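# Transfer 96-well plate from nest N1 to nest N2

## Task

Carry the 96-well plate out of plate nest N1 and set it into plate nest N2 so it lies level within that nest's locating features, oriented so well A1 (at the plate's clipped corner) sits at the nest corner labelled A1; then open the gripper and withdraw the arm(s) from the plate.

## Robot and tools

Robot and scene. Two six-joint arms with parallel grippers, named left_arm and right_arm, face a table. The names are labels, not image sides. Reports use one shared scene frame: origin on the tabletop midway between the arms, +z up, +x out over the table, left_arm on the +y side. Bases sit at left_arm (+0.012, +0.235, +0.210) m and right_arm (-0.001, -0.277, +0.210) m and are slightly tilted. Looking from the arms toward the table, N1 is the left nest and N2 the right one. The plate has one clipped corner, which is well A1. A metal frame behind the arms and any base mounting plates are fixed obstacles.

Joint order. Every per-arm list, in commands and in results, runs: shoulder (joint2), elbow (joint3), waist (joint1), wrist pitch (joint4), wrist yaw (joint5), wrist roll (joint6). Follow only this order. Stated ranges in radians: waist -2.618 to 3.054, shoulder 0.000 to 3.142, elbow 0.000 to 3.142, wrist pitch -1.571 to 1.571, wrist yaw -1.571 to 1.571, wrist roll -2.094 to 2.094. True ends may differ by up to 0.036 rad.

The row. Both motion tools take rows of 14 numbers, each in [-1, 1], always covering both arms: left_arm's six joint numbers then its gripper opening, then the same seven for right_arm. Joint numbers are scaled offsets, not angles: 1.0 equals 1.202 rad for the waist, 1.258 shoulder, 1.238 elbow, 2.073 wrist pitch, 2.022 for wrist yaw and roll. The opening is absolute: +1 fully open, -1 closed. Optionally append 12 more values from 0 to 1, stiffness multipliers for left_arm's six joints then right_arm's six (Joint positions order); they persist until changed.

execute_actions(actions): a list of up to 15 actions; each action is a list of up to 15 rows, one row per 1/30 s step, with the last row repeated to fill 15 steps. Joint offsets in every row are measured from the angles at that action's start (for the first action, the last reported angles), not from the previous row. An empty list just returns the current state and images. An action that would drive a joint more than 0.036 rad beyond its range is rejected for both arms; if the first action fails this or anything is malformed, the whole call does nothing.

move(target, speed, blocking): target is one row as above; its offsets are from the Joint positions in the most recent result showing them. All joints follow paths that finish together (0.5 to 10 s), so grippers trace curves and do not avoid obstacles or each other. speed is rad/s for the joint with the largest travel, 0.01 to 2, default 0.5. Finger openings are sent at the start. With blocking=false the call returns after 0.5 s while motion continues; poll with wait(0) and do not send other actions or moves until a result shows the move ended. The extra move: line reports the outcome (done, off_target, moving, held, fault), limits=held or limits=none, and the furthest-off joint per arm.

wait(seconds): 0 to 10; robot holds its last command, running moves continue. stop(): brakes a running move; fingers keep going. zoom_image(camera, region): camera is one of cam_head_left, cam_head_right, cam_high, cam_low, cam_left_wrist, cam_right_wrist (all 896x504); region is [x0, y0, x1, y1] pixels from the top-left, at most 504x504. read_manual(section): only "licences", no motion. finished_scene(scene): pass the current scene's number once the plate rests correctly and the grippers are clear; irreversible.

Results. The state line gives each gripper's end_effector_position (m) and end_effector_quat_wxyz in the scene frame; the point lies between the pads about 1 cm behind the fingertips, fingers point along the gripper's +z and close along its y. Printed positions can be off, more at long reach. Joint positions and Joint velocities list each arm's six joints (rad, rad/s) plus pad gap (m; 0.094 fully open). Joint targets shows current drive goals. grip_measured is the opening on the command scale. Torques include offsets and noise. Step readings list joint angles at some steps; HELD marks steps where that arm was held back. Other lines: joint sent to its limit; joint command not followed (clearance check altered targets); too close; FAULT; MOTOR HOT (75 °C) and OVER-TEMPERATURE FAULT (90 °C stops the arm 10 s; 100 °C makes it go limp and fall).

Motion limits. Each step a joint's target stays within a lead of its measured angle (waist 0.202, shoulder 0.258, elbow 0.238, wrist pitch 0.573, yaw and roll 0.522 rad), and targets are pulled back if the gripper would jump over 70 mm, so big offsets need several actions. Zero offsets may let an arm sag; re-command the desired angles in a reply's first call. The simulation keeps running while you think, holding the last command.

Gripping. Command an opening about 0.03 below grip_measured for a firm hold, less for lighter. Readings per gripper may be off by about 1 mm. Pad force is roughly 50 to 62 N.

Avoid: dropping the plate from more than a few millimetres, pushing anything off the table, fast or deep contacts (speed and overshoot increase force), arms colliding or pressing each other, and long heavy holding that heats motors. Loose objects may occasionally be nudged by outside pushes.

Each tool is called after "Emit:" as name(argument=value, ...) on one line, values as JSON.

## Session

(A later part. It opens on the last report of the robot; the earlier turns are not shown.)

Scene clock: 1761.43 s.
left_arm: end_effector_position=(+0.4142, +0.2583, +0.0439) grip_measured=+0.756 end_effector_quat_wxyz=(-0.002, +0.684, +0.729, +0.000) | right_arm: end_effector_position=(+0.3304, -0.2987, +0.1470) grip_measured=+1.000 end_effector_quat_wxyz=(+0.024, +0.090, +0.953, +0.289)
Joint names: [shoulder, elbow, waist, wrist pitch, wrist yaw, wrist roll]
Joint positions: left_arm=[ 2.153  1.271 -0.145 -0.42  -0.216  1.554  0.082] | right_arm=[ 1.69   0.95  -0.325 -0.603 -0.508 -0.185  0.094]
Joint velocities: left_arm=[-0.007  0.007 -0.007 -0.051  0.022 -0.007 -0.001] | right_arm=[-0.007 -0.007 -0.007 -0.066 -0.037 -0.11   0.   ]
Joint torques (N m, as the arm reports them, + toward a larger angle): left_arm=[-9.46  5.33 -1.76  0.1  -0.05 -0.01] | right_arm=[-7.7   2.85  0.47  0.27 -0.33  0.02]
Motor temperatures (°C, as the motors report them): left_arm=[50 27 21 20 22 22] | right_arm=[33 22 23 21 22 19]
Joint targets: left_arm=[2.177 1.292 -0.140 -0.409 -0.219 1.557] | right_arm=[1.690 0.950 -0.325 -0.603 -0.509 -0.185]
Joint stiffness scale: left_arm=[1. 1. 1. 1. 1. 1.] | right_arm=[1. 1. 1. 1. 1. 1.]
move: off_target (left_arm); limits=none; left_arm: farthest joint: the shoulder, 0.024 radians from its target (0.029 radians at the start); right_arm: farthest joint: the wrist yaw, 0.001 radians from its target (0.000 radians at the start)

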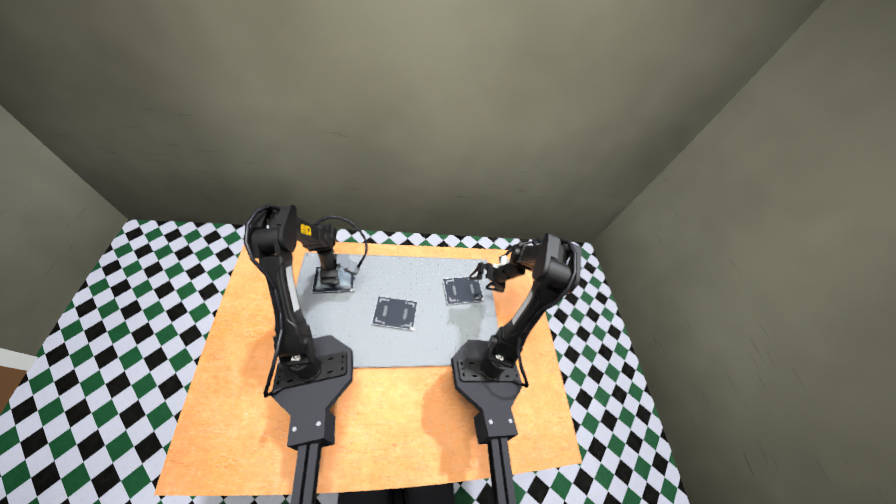

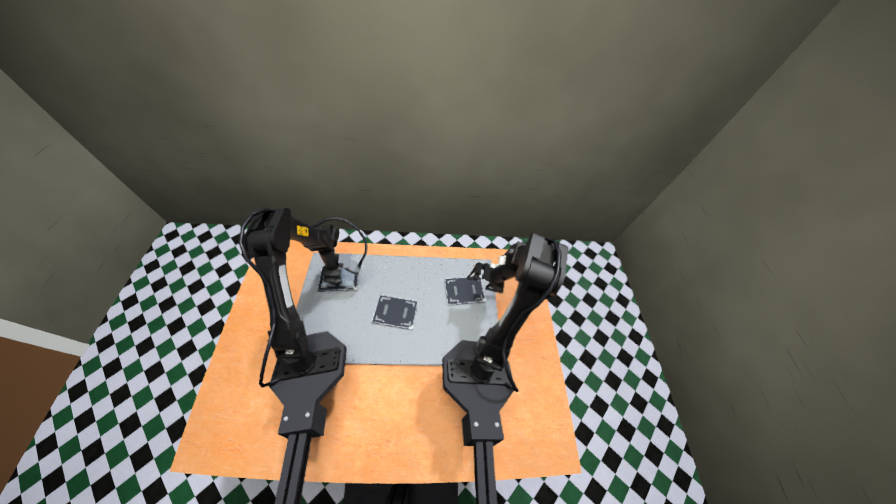

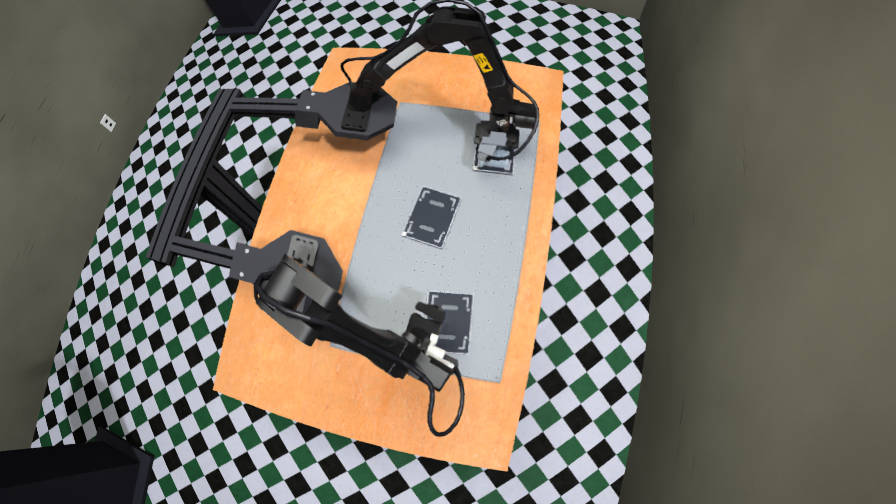

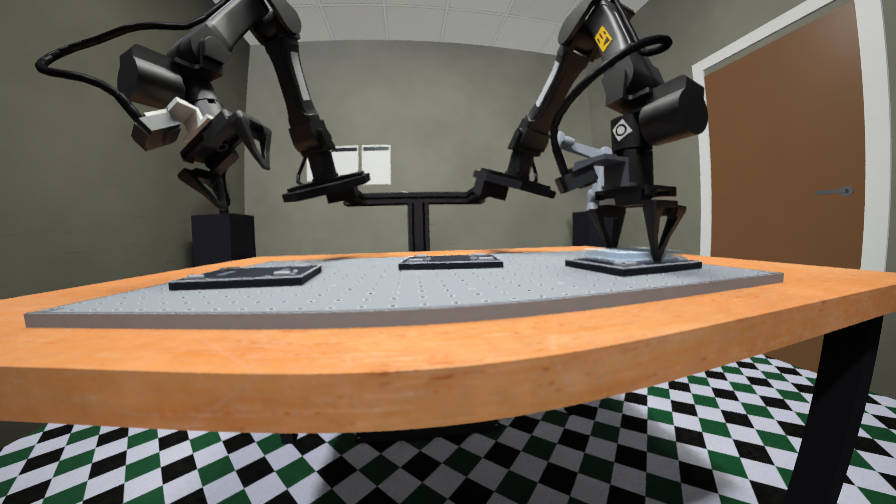

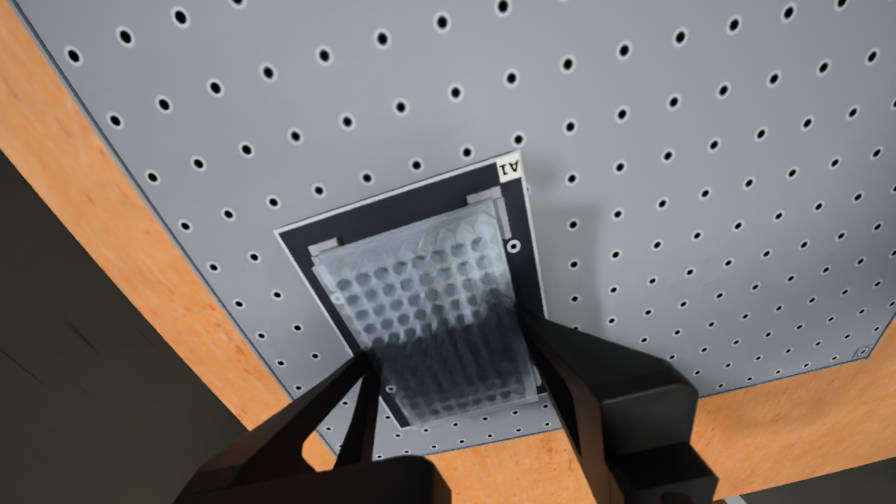

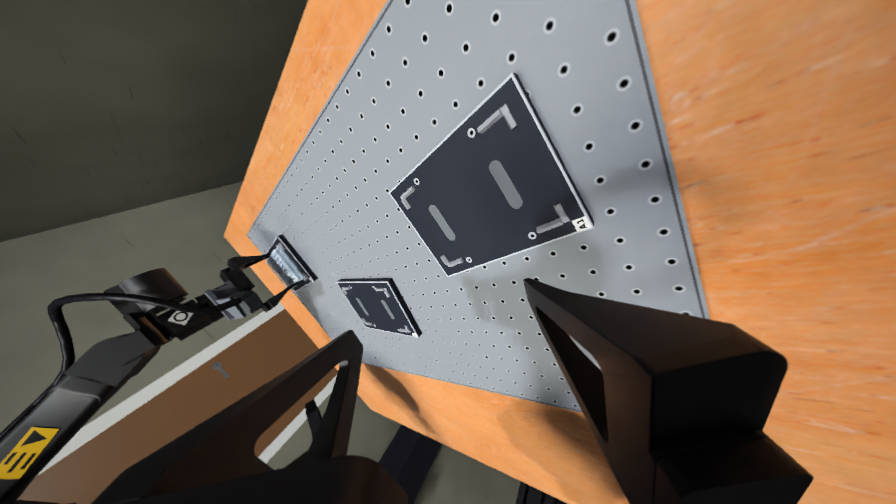

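Emit:
zoom_image(camera="cam_left_wrist", region=[440, 150, 540, 260])

Emit:
zoom_image(camera="cam_left_wrist", region=[280, 215, 380, 325])

Emit:
zoom_image(camera="cam_low", region=[570, 240, 700, 280])

Region (440, 150, 540, 260) of cam_left_wrist's 896x504 image, scaled by 4.582, with more detail than that image has; it fills the left 458 columns of this view, and the rest is white.

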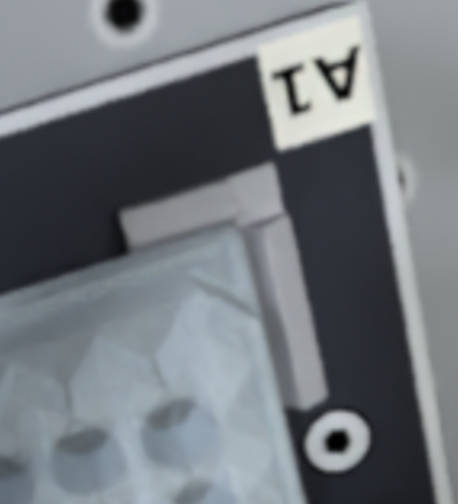

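Region (280, 215, 380, 325) of cam_left_wrist's 896x504 image, scaled by 4.582, with more detail than that image has; it fills the left 458 columns of this view, and the rest is white.

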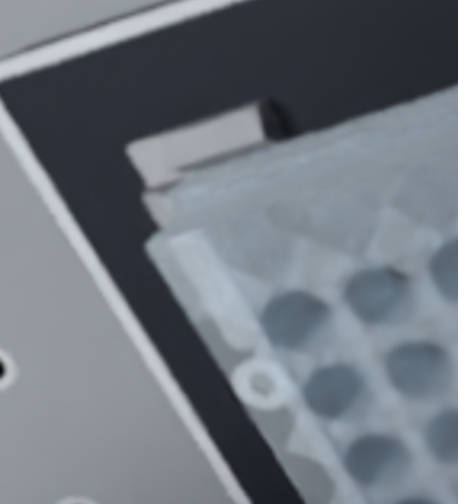

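Region (570, 240, 700, 280) of cam_low's 896x504 image, scaled by 3.877, with more detail than that image has; it fills the top 155 rows of this view, and the rest is white.

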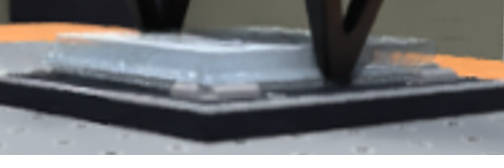

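Emit:
move(target=[-0.0245,0.017,0.003,-0.015,-0.001,0.001,0.725,0,0,0,0,0,0,1], speed=0.03)

Scene clock: 1786.93 s.
left_arm: end_effector_position=(+0.4139, +0.2586, +0.0454) grip_measured=+0.756 end_effector_quat_wxyz=(-0.003, +0.685, +0.729, -0.001) | right_arm: end_effector_position=(+0.3304, -0.2987, +0.1470) grip_measured=+1.000 end_effector_quat_wxyz=(+0.024, +0.090, +0.953, +0.288)
Joint names: [shoulder, elbow, waist, wrist pitch, wrist yaw, wrist roll]
Joint positions: left_arm=[ 2.149  1.271 -0.145 -0.426 -0.216  1.554  0.082] | right_arm=[ 1.69   0.95  -0.325 -0.603 -0.508 -0.185  0.094]
Joint velocities: left_arm=[ 0.017 -0.012  0.012  0.007  0.037  0.022 -0.   ] | right_arm=[ 0.007  0.022 -0.007  0.022 -0.007  0.051  0.   ]
Joint torques (N m, as the arm reports them, + toward a larger angle): left_arm=[-13.57   5.34  -1.86  -0.24  -0.05  -0.02] | right_arm=[-7.68  2.83  0.46  0.27 -0.34  0.02]
Motor temperatures (°C, as the motors report them): left_arm=[48 27 21 20 22 22] | right_arm=[33 22 23 21 22 19]
Joint targets: left_arm=[2.123 1.292 -0.141 -0.451 -0.218 1.556] | right_arm=[1.690 0.950 -0.325 -0.603 -0.508 -0.185]
Joint stiffness scale: left_arm=[1. 1. 1. 1. 1. 1.] | right_arm=[1. 1. 1. 1. 1. 1.]
move: off_target (left_arm); limits=none; left_arm: farthest joint: the shoulder, 0.027 radians from its target (0.031 radians at the start); right_arm: farthest joint: the waist, 0.000 radians from its target (0.000 radians at the start)

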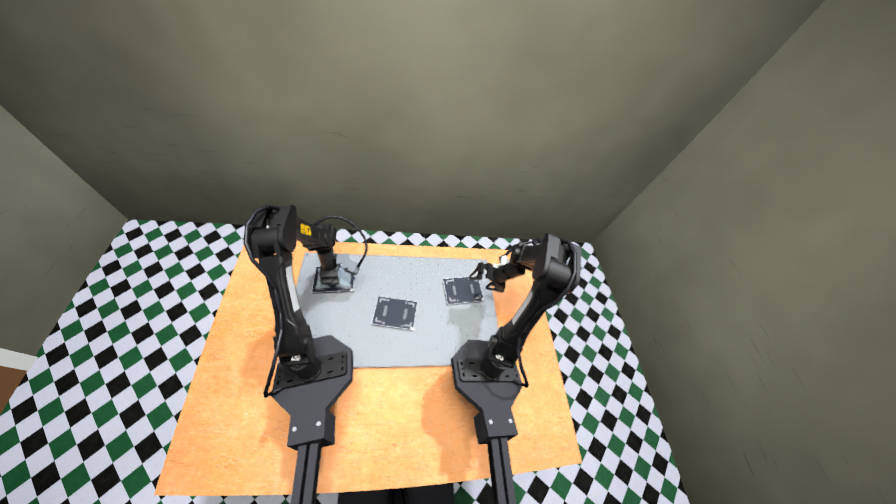

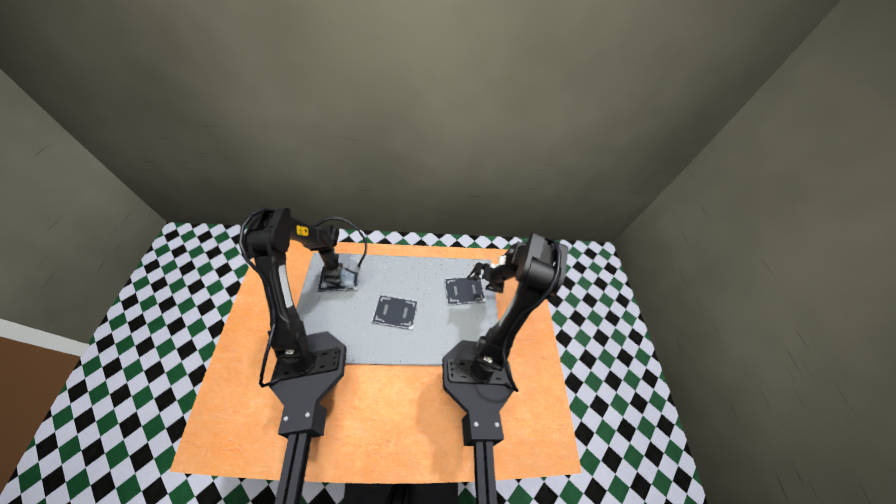

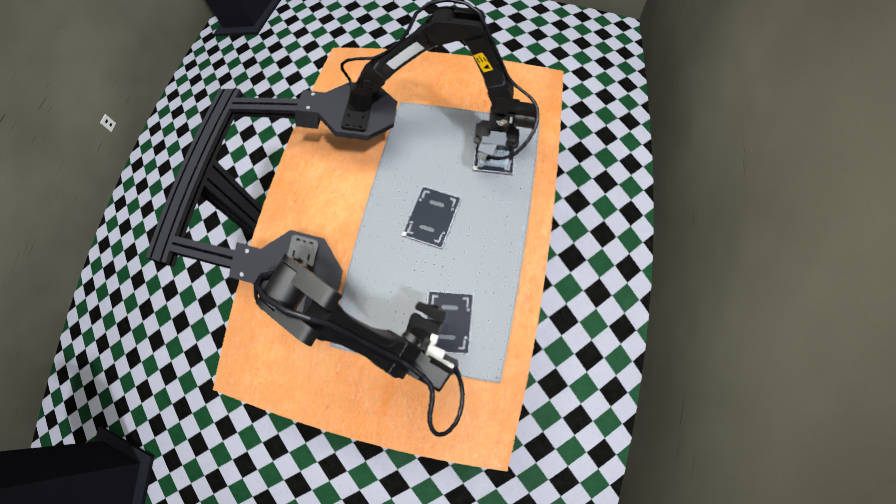

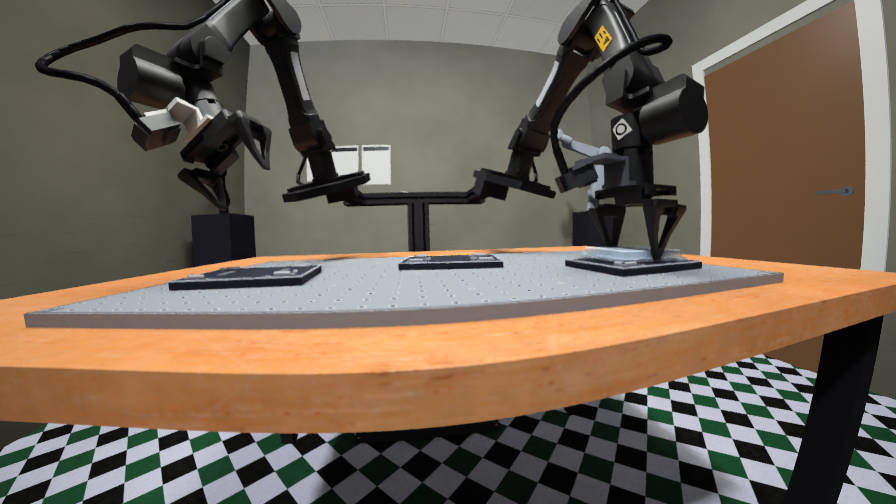

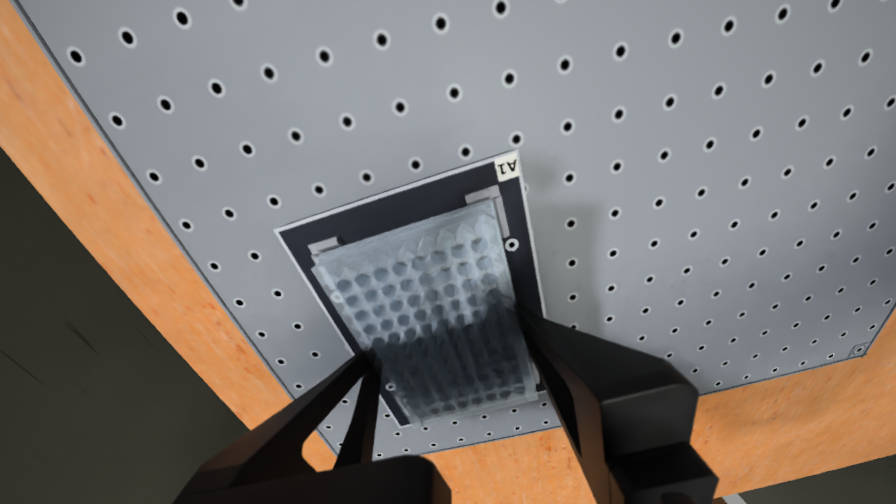

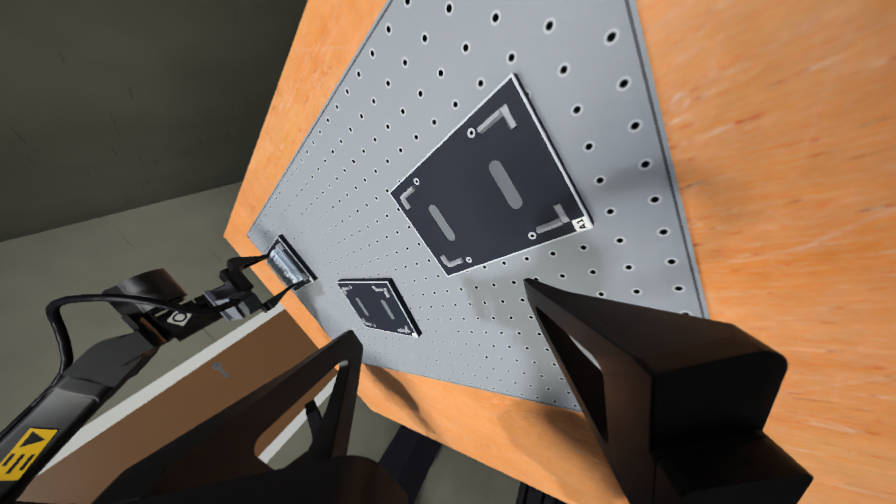

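Emit:
execute_actions(actions=[[[0.004,0.017,0.004,-0.003,-0.001,0.001,0.725,0,0,0,0,0,0,1],[0.008,0.017,0.004,-0.002,-0.001,0.001,0.725,0,0,0,0,0,0,1],[0.010,0.017,0.004,-0.001,-0.001,0.001,0.725,0,0,0,0,0,0,1],[0.011,0.017,0.004,0,-0.001,0.001,0.725,0,0,0,0,0,0,1],[0.012,0.017,0.004,0.001,-0.001,0.001,0.725,0,0,0,0,0,0,1],[0.013,0.017,0.004,0.002,-0.001,0.001,0.725,0,0,0,0,0,0,1],[0.014,0.017,0.004,0.0025,-0.001,0.001,0.725,0,0,0,0,0,0,1],[0.015,0.017,0.004,0.003,-0.001,0.001,0.725,0,0,0,0,0,0,1],[0.016,0.017,0.004,0.0033,-0.001,0.001,0.725,0,0,0,0,0,0,1],[0.017,0.017,0.004,0.0036,-0.001,0.001,0.725,0,0,0,0,0,0,1],[0.018,0.017,0.004,0.004,-0.001,0.001,0.725,0,0,0,0,0,0,1],[0.019,0.017,0.004,0.0045,-0.001,0.001,0.725,0,0,0,0,0,0,1],[0.020,0.017,0.004,0.005,-0.001,0.001,0.725,0,0,0,0,0,0,1]]])

Scene clock: 1798.83 s.
left_arm: end_effector_position=(+0.4139, +0.2586, +0.0434) grip_measured=+0.756 end_effector_quat_wxyz=(-0.003, +0.685, +0.729, +0.001) | right_arm: end_effector_position=(+0.3304, -0.2988, +0.1470) grip_measured=+1.000 end_effector_quat_wxyz=(+0.024, +0.090, +0.953, +0.288)
Joint names: [shoulder, elbow, waist, wrist pitch, wrist yaw, wrist roll]
Joint positions: left_arm=[ 2.155  1.271 -0.145 -0.42  -0.219  1.555  0.082] | right_arm=[ 1.69   0.95  -0.325 -0.603 -0.508 -0.185  0.094]
Joint velocities: left_arm=[-0.022 -0.007  0.012 -0.037 -0.037  0.022 -0.001] | right_arm=[ 0.012 -0.002  0.007 -0.007 -0.081 -0.007  0.   ]
Joint torques (N m, as the arm reports them, + toward a larger angle): left_arm=[-9.78  5.32 -1.71  0.04 -0.03 -0.02] | right_arm=[-7.69  2.89  0.47  0.27 -0.34  0.02]
Motor temperatures (°C, as the motors report them): left_arm=[51 27 21 20 22 22] | right_arm=[33 22 23 21 22 19]
Joint targets: left_arm=[2.174 1.292 -0.140 -0.416 -0.218 1.556] | right_arm=[1.690 0.950 -0.325 -0.603 -0.508 -0.185]
Joint stiffness scale: left_arm=[1. 1. 1. 1. 1. 1.] | right_arm=[1. 1. 1. 1. 1. 1.]
Step readings (joint positions):
0: left_arm=[2.149 1.271 -0.145 -0.426 -0.216 1.554] | right_arm=[1.690 0.950 -0.325 -0.603 -0.508 -0.185]
1: left_arm=[2.149 1.271 -0.145 -0.426 -0.216 1.554] | right_arm=[1.690 0.950 -0.325 -0.603 -0.508 -0.185]
2: left_arm=[2.149 1.271 -0.145 -0.426 -0.216 1.554] | right_arm=[1.690 0.950 -0.325 -0.603 -0.508 -0.185]
4: left_arm=[2.149 1.271 -0.145 -0.426 -0.216 1.554] | right_arm=[1.690 0.950 -0.325 -0.603 -0.508 -0.185]
8: left_arm=[2.151 1.271 -0.145 -0.424 -0.216 1.554] | right_arm=[1.690 0.950 -0.325 -0.603 -0.508 -0.185]
15: Joint positions above

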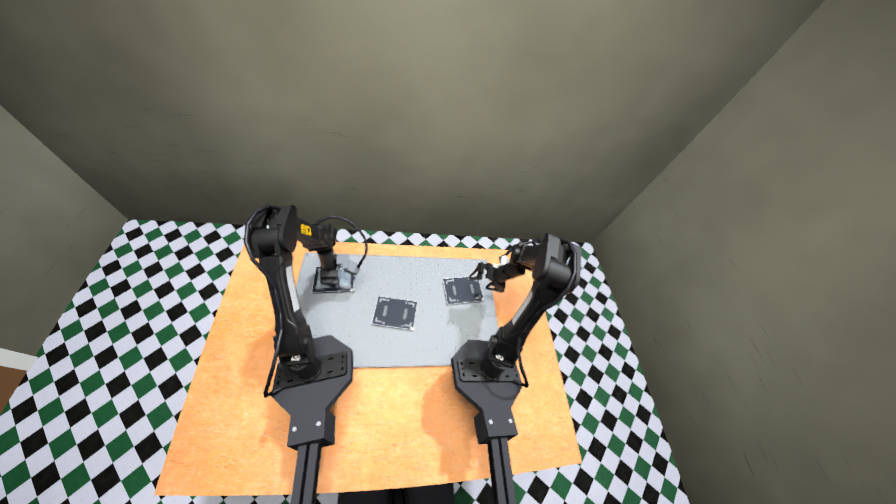

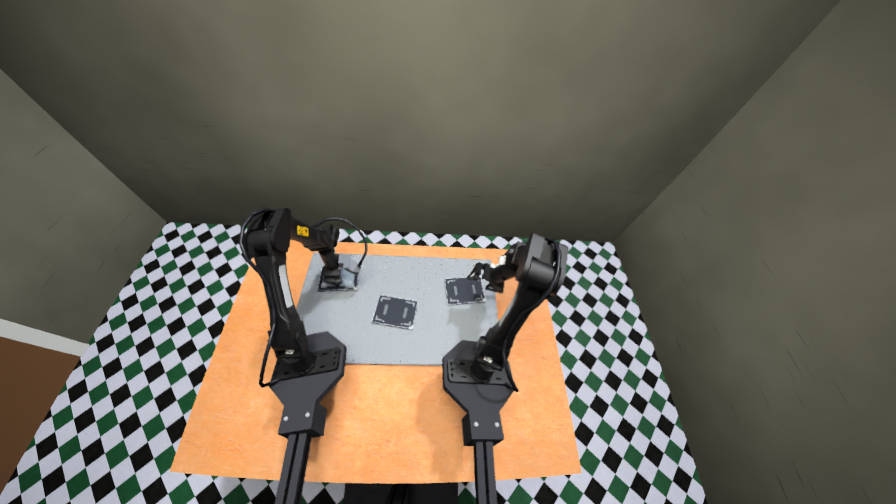

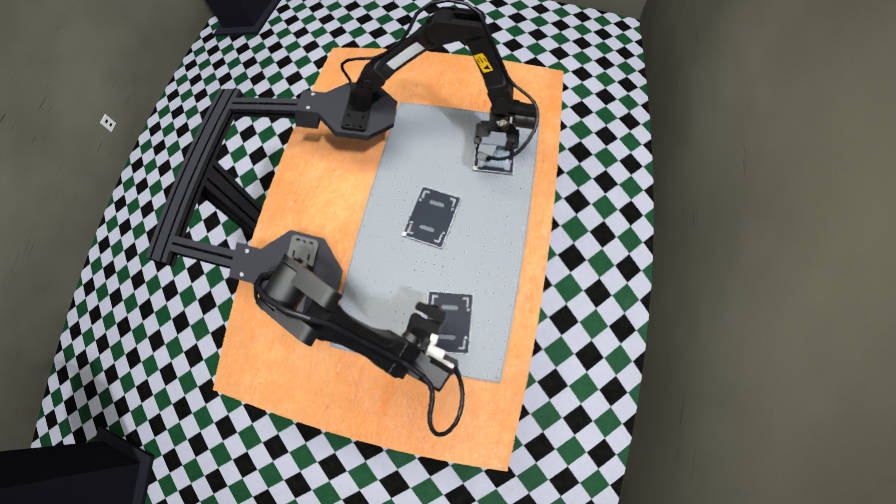

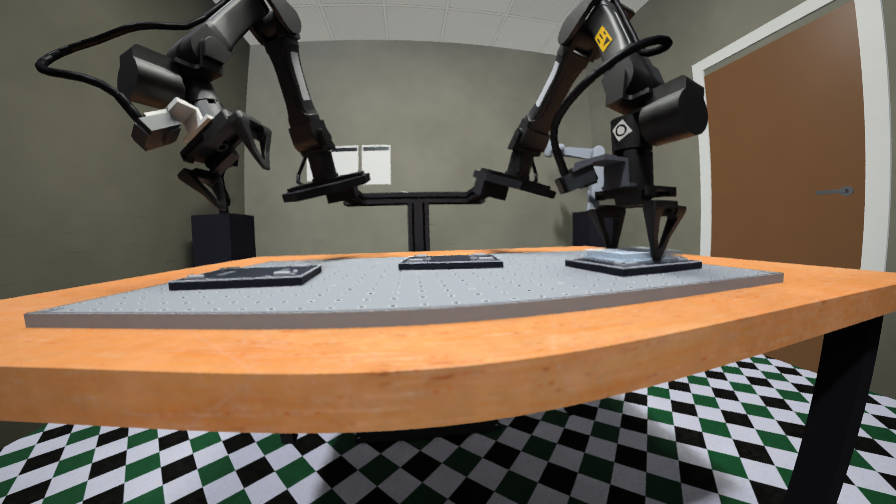

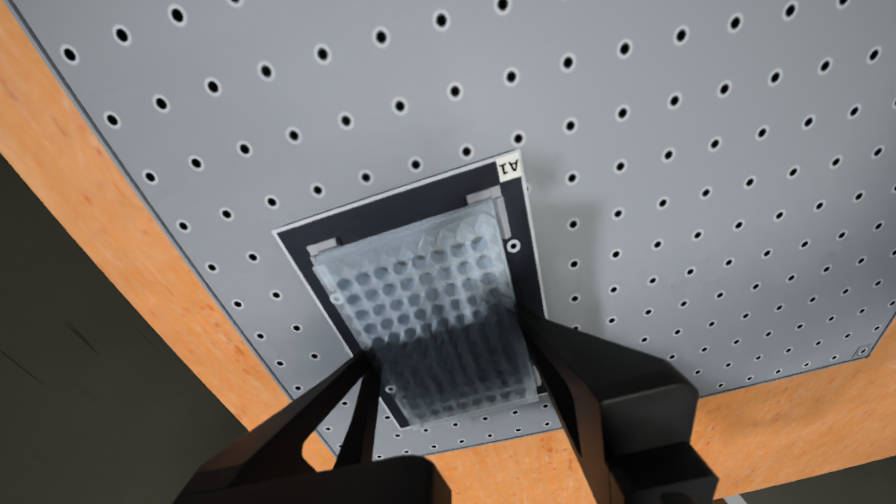

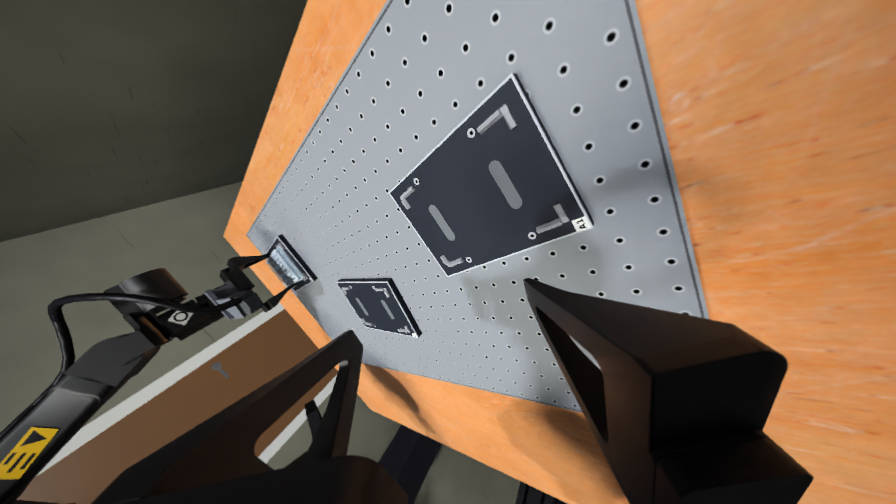

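Emit:
execute_actions(actions=[[[0.013,0.017,0.004,0.001,0,0.001,0.725,0,0,0,0,0,0,1],[0.014,0.017,0.004,0.001,0,0.001,0.725,0,0,0,0,0,0,1],[0.015,0.017,0.004,0.0015,0,0.001,0.725,0,0,0,0,0,0,1],[0.016,0.017,0.004,0.002,0,0.001,0.725,0,0,0,0,0,0,1],[0.017,0.017,0.004,0.0025,0,0.001,0.725,0,0,0,0,0,0,1],[0.018,0.017,0.004,0.003,0,0.001,0.725,0,0,0,0,0,0,1],[0.019,0.017,0.004,0.003,0,0.001,0.725,0,0,0,0,0,0,1],[0.020,0.017,0.004,0.0035,0,0.001,0.725,0,0,0,0,0,0,1],[0.021,0.017,0.004,0.004,0,0.001,0.725,0,0,0,0,0,0,1],[0.022,0.017,0.004,0.004,0,0.001,0.725,0,0,0,0,0,0,1]]])

Scene clock: 1805.90 s.
left_arm: end_effector_position=(+0.4138, +0.2586, +0.0431) grip_measured=+0.756 end_effector_quat_wxyz=(-0.004, +0.685, +0.729, +0.001) | right_arm: end_effector_position=(+0.3304, -0.2988, +0.1469) grip_measured=+1.000 end_effector_quat_wxyz=(+0.024, +0.090, +0.953, +0.288)
Joint names: [shoulder, elbow, waist, wrist pitch, wrist yaw, wrist roll]
Joint positions: left_arm=[ 2.155  1.271 -0.145 -0.419 -0.219  1.555  0.082] | right_arm=[ 1.69   0.95  -0.325 -0.603 -0.507 -0.185  0.094]
Joint velocities: left_arm=[-0.007 -0.007 -0.012 -0.037 -0.037  0.022 -0.001] | right_arm=[-0.032 -0.007 -0.017 -0.11   0.007  0.022  0.   ]
Joint torques (N m, as the arm reports them, + toward a larger angle): left_arm=[-9.19  5.33 -1.76  0.07 -0.03 -0.02] | right_arm=[-7.66  2.83  0.47  0.27 -0.33  0.02]
Motor temperatures (°C, as the motors report them): left_arm=[49 27 21 20 22 22] | right_arm=[33 22 23 21 22 19]
Joint targets: left_arm=[2.182 1.292 -0.140 -0.411 -0.219 1.557] | right_arm=[1.690 0.950 -0.325 -0.603 -0.508 -0.185]
Joint stiffness scale: left_arm=[1. 1. 1. 1. 1. 1.] | right_arm=[1. 1. 1. 1. 1. 1.]
Step readings (joint positions):
0: left_arm=[2.155 1.271 -0.145 -0.420 -0.219 1.555] | right_arm=[1.690 0.950 -0.325 -0.603 -0.508 -0.185]
1: left_arm=[2.155 1.271 -0.145 -0.420 -0.219 1.555] | right_arm=[1.690 0.950 -0.325 -0.603 -0.508 -0.185]
2: left_arm=[2.155 1.271 -0.145 -0.420 -0.219 1.555] | right_arm=[1.690 0.950 -0.325 -0.603 -0.508 -0.185]
4: left_arm=[2.155 1.271 -0.145 -0.420 -0.219 1.555] | right_arm=[1.690 0.950 -0.325 -0.603 -0.507 -0.185]
8: left_arm=[2.155 1.271 -0.145 -0.419 -0.219 1.555] | right_arm=[1.690 0.950 -0.325 -0.603 -0.507 -0.185]
15: Joint positions above

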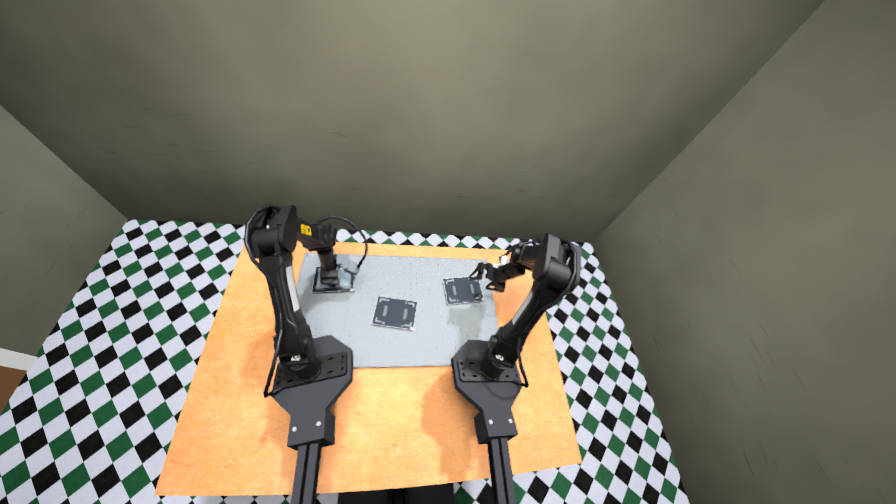

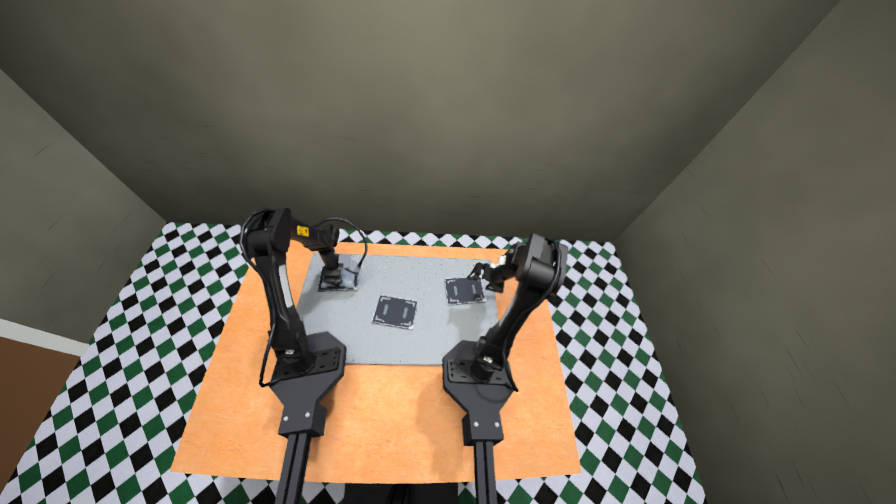

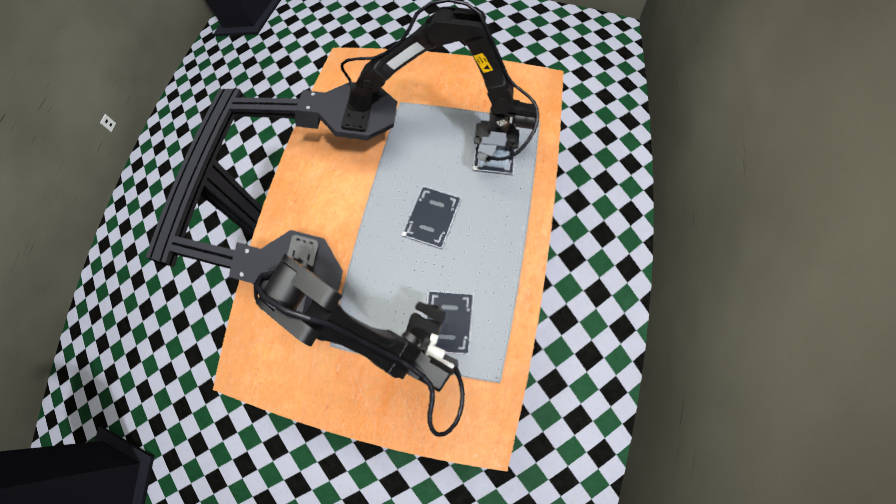

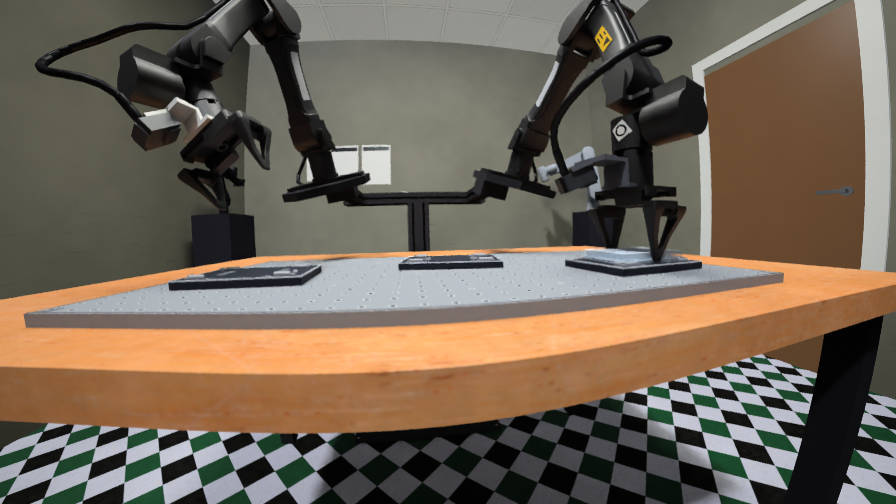

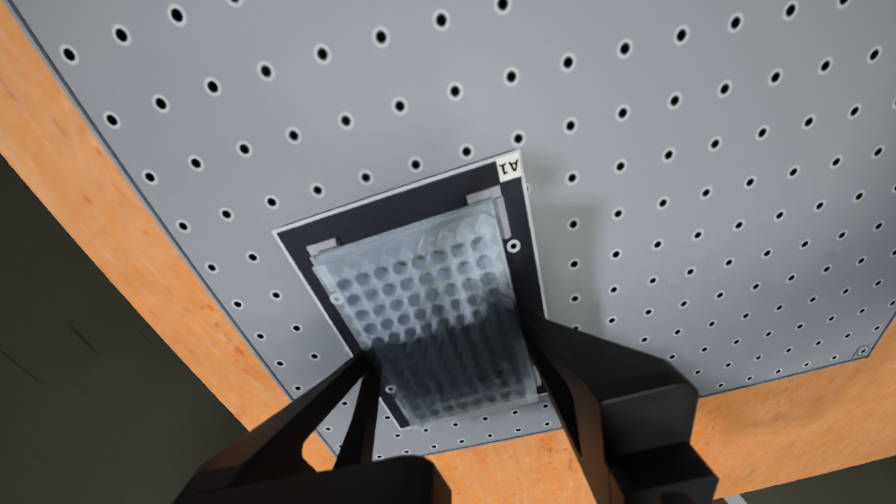

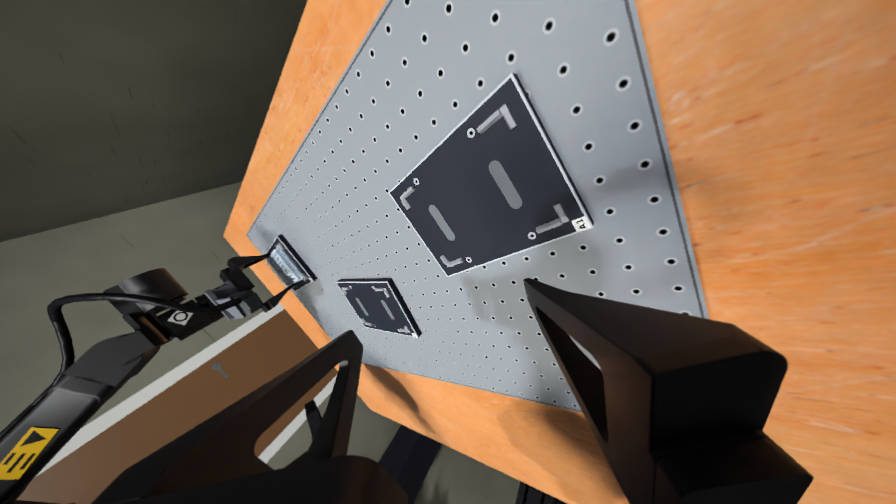

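Emit:
zoom_image(camera="cam_low", region=[570, 240, 700, 280])

Emit:
zoom_image(camera="cam_left_wrist", region=[440, 150, 540, 260])

Emit:
zoom_image(camera="cam_left_wrist", region=[280, 215, 380, 325])

Region (570, 240, 700, 280) of cam_low's 896x504 image, scaled by 3.877, with more detail than that image has; it fills the top 155 rows of this view, and the rest is white.

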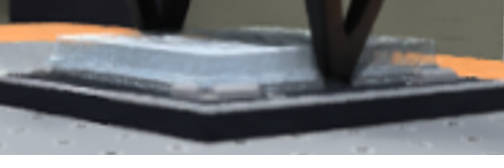

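Region (440, 150, 540, 260) of cam_left_wrist's 896x504 image, scaled by 4.582, with more detail than that image has; it fills the left 458 columns of this view, and the rest is white.

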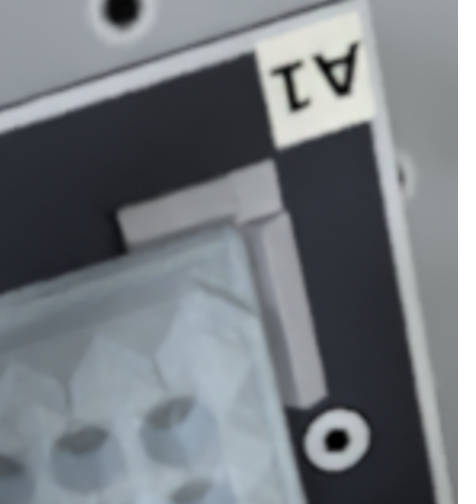

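Region (280, 215, 380, 325) of cam_left_wrist's 896x504 image, scaled by 4.582, with more detail than that image has; it fills the left 458 columns of this view, and the rest is white.

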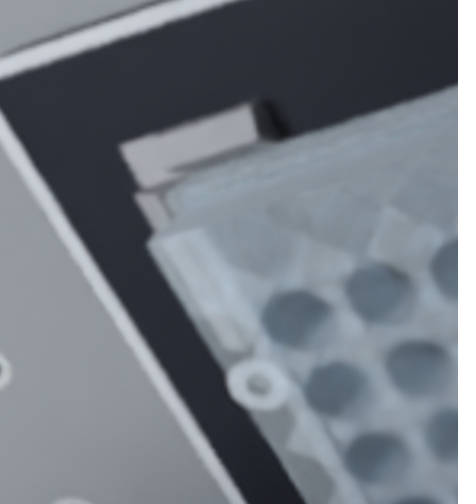

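Emit:
execute_actions(actions=[[[0.008,0.017,0.0,0.001,0.004,0.001,0.725,0,0,0,0,0,0,1],[0.008,0.017,-0.002,0.001,0.007,0.001,0.725,0,0,0,0,0,0,1],[0.008,0.017,-0.004,0.001,0.009,0.001,0.725,0,0,0,0,0,0,1],[0.008,0.017,-0.004,0.001,0.010,0.001,0.725,0,0,0,0,0,0,1],[0.008,0.017,-0.004,0.001,0.011,0.001,0.725,0,0,0,0,0,0,1],[0.008,0.017,-0.004,0.001,0.012,0.001,0.725,0,0,0,0,0,0,1],[0.009,0.017,-0.004,0.001,0.013,0.001,0.725,0,0,0,0,0,0,1],[0.010,0.017,-0.004,0.001,0.013,0.001,0.725,0,0,0,0,0,0,1],[0.012,0.017,-0.004,0.001,0.013,0.001,0.725,0,0,0,0,0,0,1],[0.014,0.017,-0.004,0.001,0.013,0.001,0.725,0,0,0,0,0,0,1],[0.016,0.017,-0.004,0.002,0.013,0.001,0.725,0,0,0,0,0,0,1],[0.018,0.017,-0.004,0.002,0.013,0.001,0.725,0,0,0,0,0,0,1]]])

Scene clock: 1822.60 s.
left_arm: end_effector_position=(+0.4138, +0.2586, +0.0431) grip_measured=+0.756 end_effector_quat_wxyz=(-0.004, +0.685, +0.729, +0.001) | right_arm: end_effector_position=(+0.3303, -0.2989, +0.1469) grip_measured=+1.000 end_effector_quat_wxyz=(+0.024, +0.090, +0.953, +0.288)
Joint names: [shoulder, elbow, waist, wrist pitch, wrist yaw, wrist roll]
Joint positions: left_arm=[ 2.155  1.271 -0.145 -0.419 -0.219  1.555  0.082] | right_arm=[ 1.69   0.95  -0.325 -0.603 -0.507 -0.185  0.094]
Joint velocities: left_arm=[-0.007  0.007  0.007 -0.051  0.037 -0.007 -0.   ] | right_arm=[-0.017 -0.012  0.012 -0.022 -0.051 -0.066  0.   ]
Joint torques (N m, as the arm reports them, + toward a larger angle): left_arm=[-9.52  5.33 -2.56  0.04  0.25 -0.02] | right_arm=[-7.72  2.83  0.47  0.27 -0.33  0.02]
Motor temperatures (°C, as the motors report them): left_arm=[47 27 21 20 22 22] | right_arm=[33 22 23 21 22 19]
Joint targets: left_arm=[2.178 1.292 -0.150 -0.415 -0.193 1.557] | right_arm=[1.690 0.950 -0.325 -0.603 -0.507 -0.185]
Joint stiffness scale: left_arm=[1. 1. 1. 1. 1. 1.] | right_arm=[1. 1. 1. 1. 1. 1.]
Step readings (joint positions):
0: left_arm=[2.155 1.271 -0.145 -0.419 -0.219 1.555] | right_arm=[1.690 0.950 -0.325 -0.603 -0.507 -0.185]
1: left_arm=[2.155 1.271 -0.145 -0.419 -0.219 1.555] | right_arm=[1.690 0.950 -0.325 -0.603 -0.507 -0.185]
2: left_arm=[2.155 1.271 -0.145 -0.419 -0.219 1.555] | right_arm=[1.690 0.950 -0.325 -0.603 -0.507 -0.185]
4: left_arm=[2.155 1.271 -0.145 -0.419 -0.219 1.555] | right_arm=[1.690 0.950 -0.325 -0.603 -0.507 -0.185]
8: left_arm=[2.155 1.271 -0.145 -0.419 -0.219 1.555] | right_arm=[1.690 0.950 -0.325 -0.603 -0.507 -0.185]
15: Joint positions above

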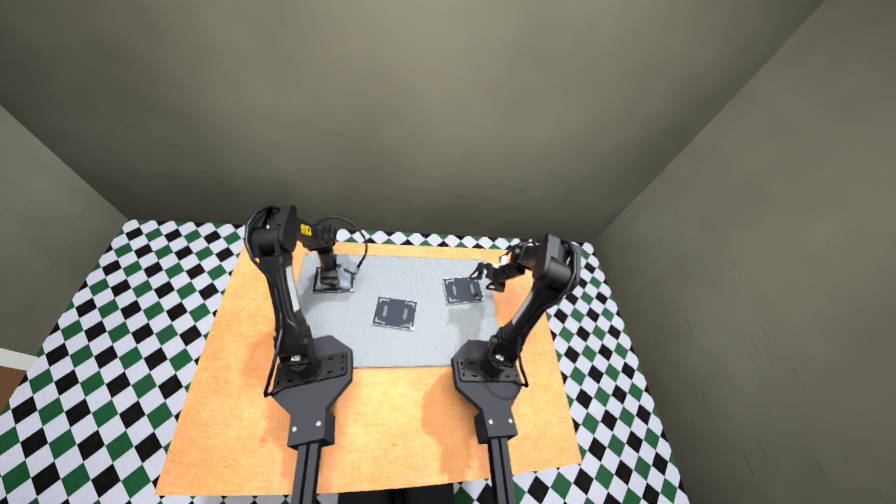

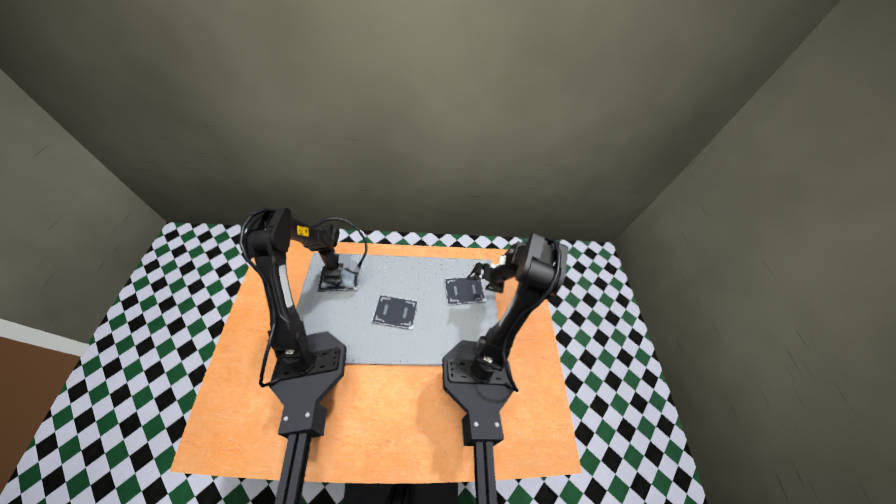

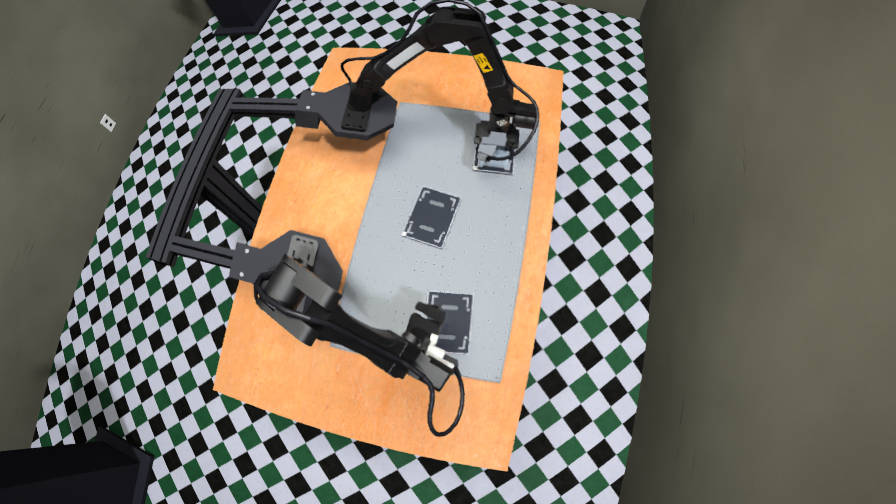

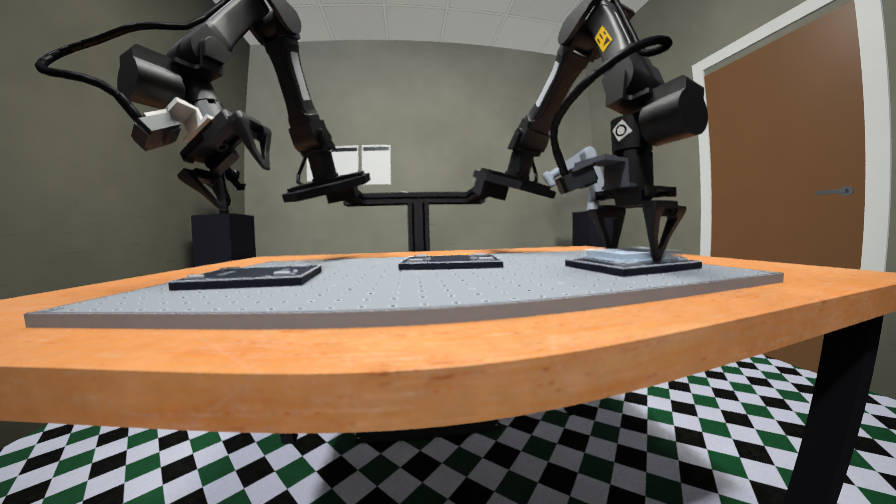

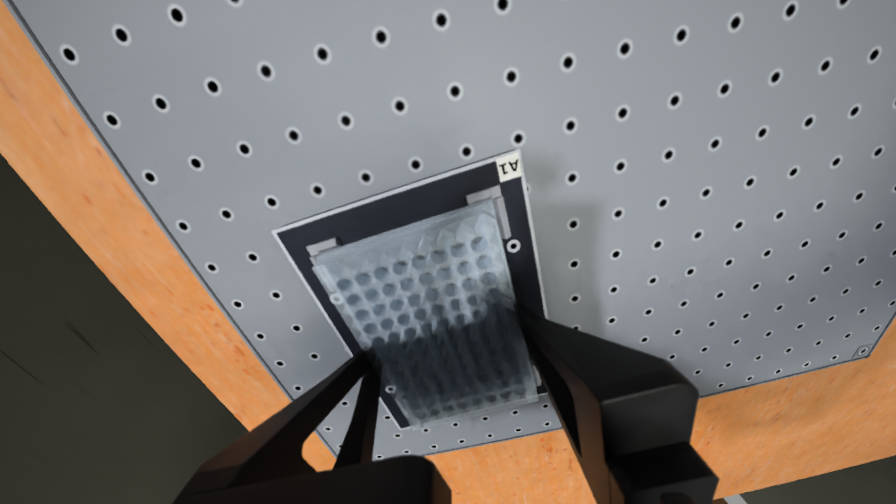

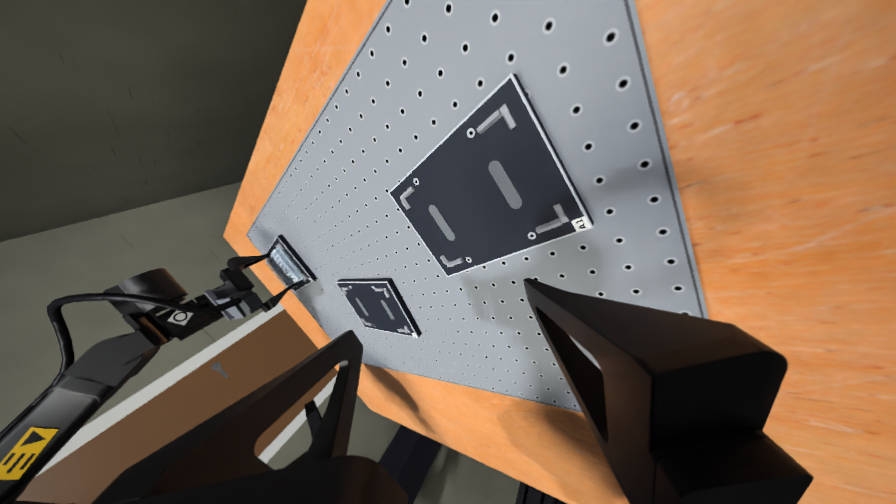

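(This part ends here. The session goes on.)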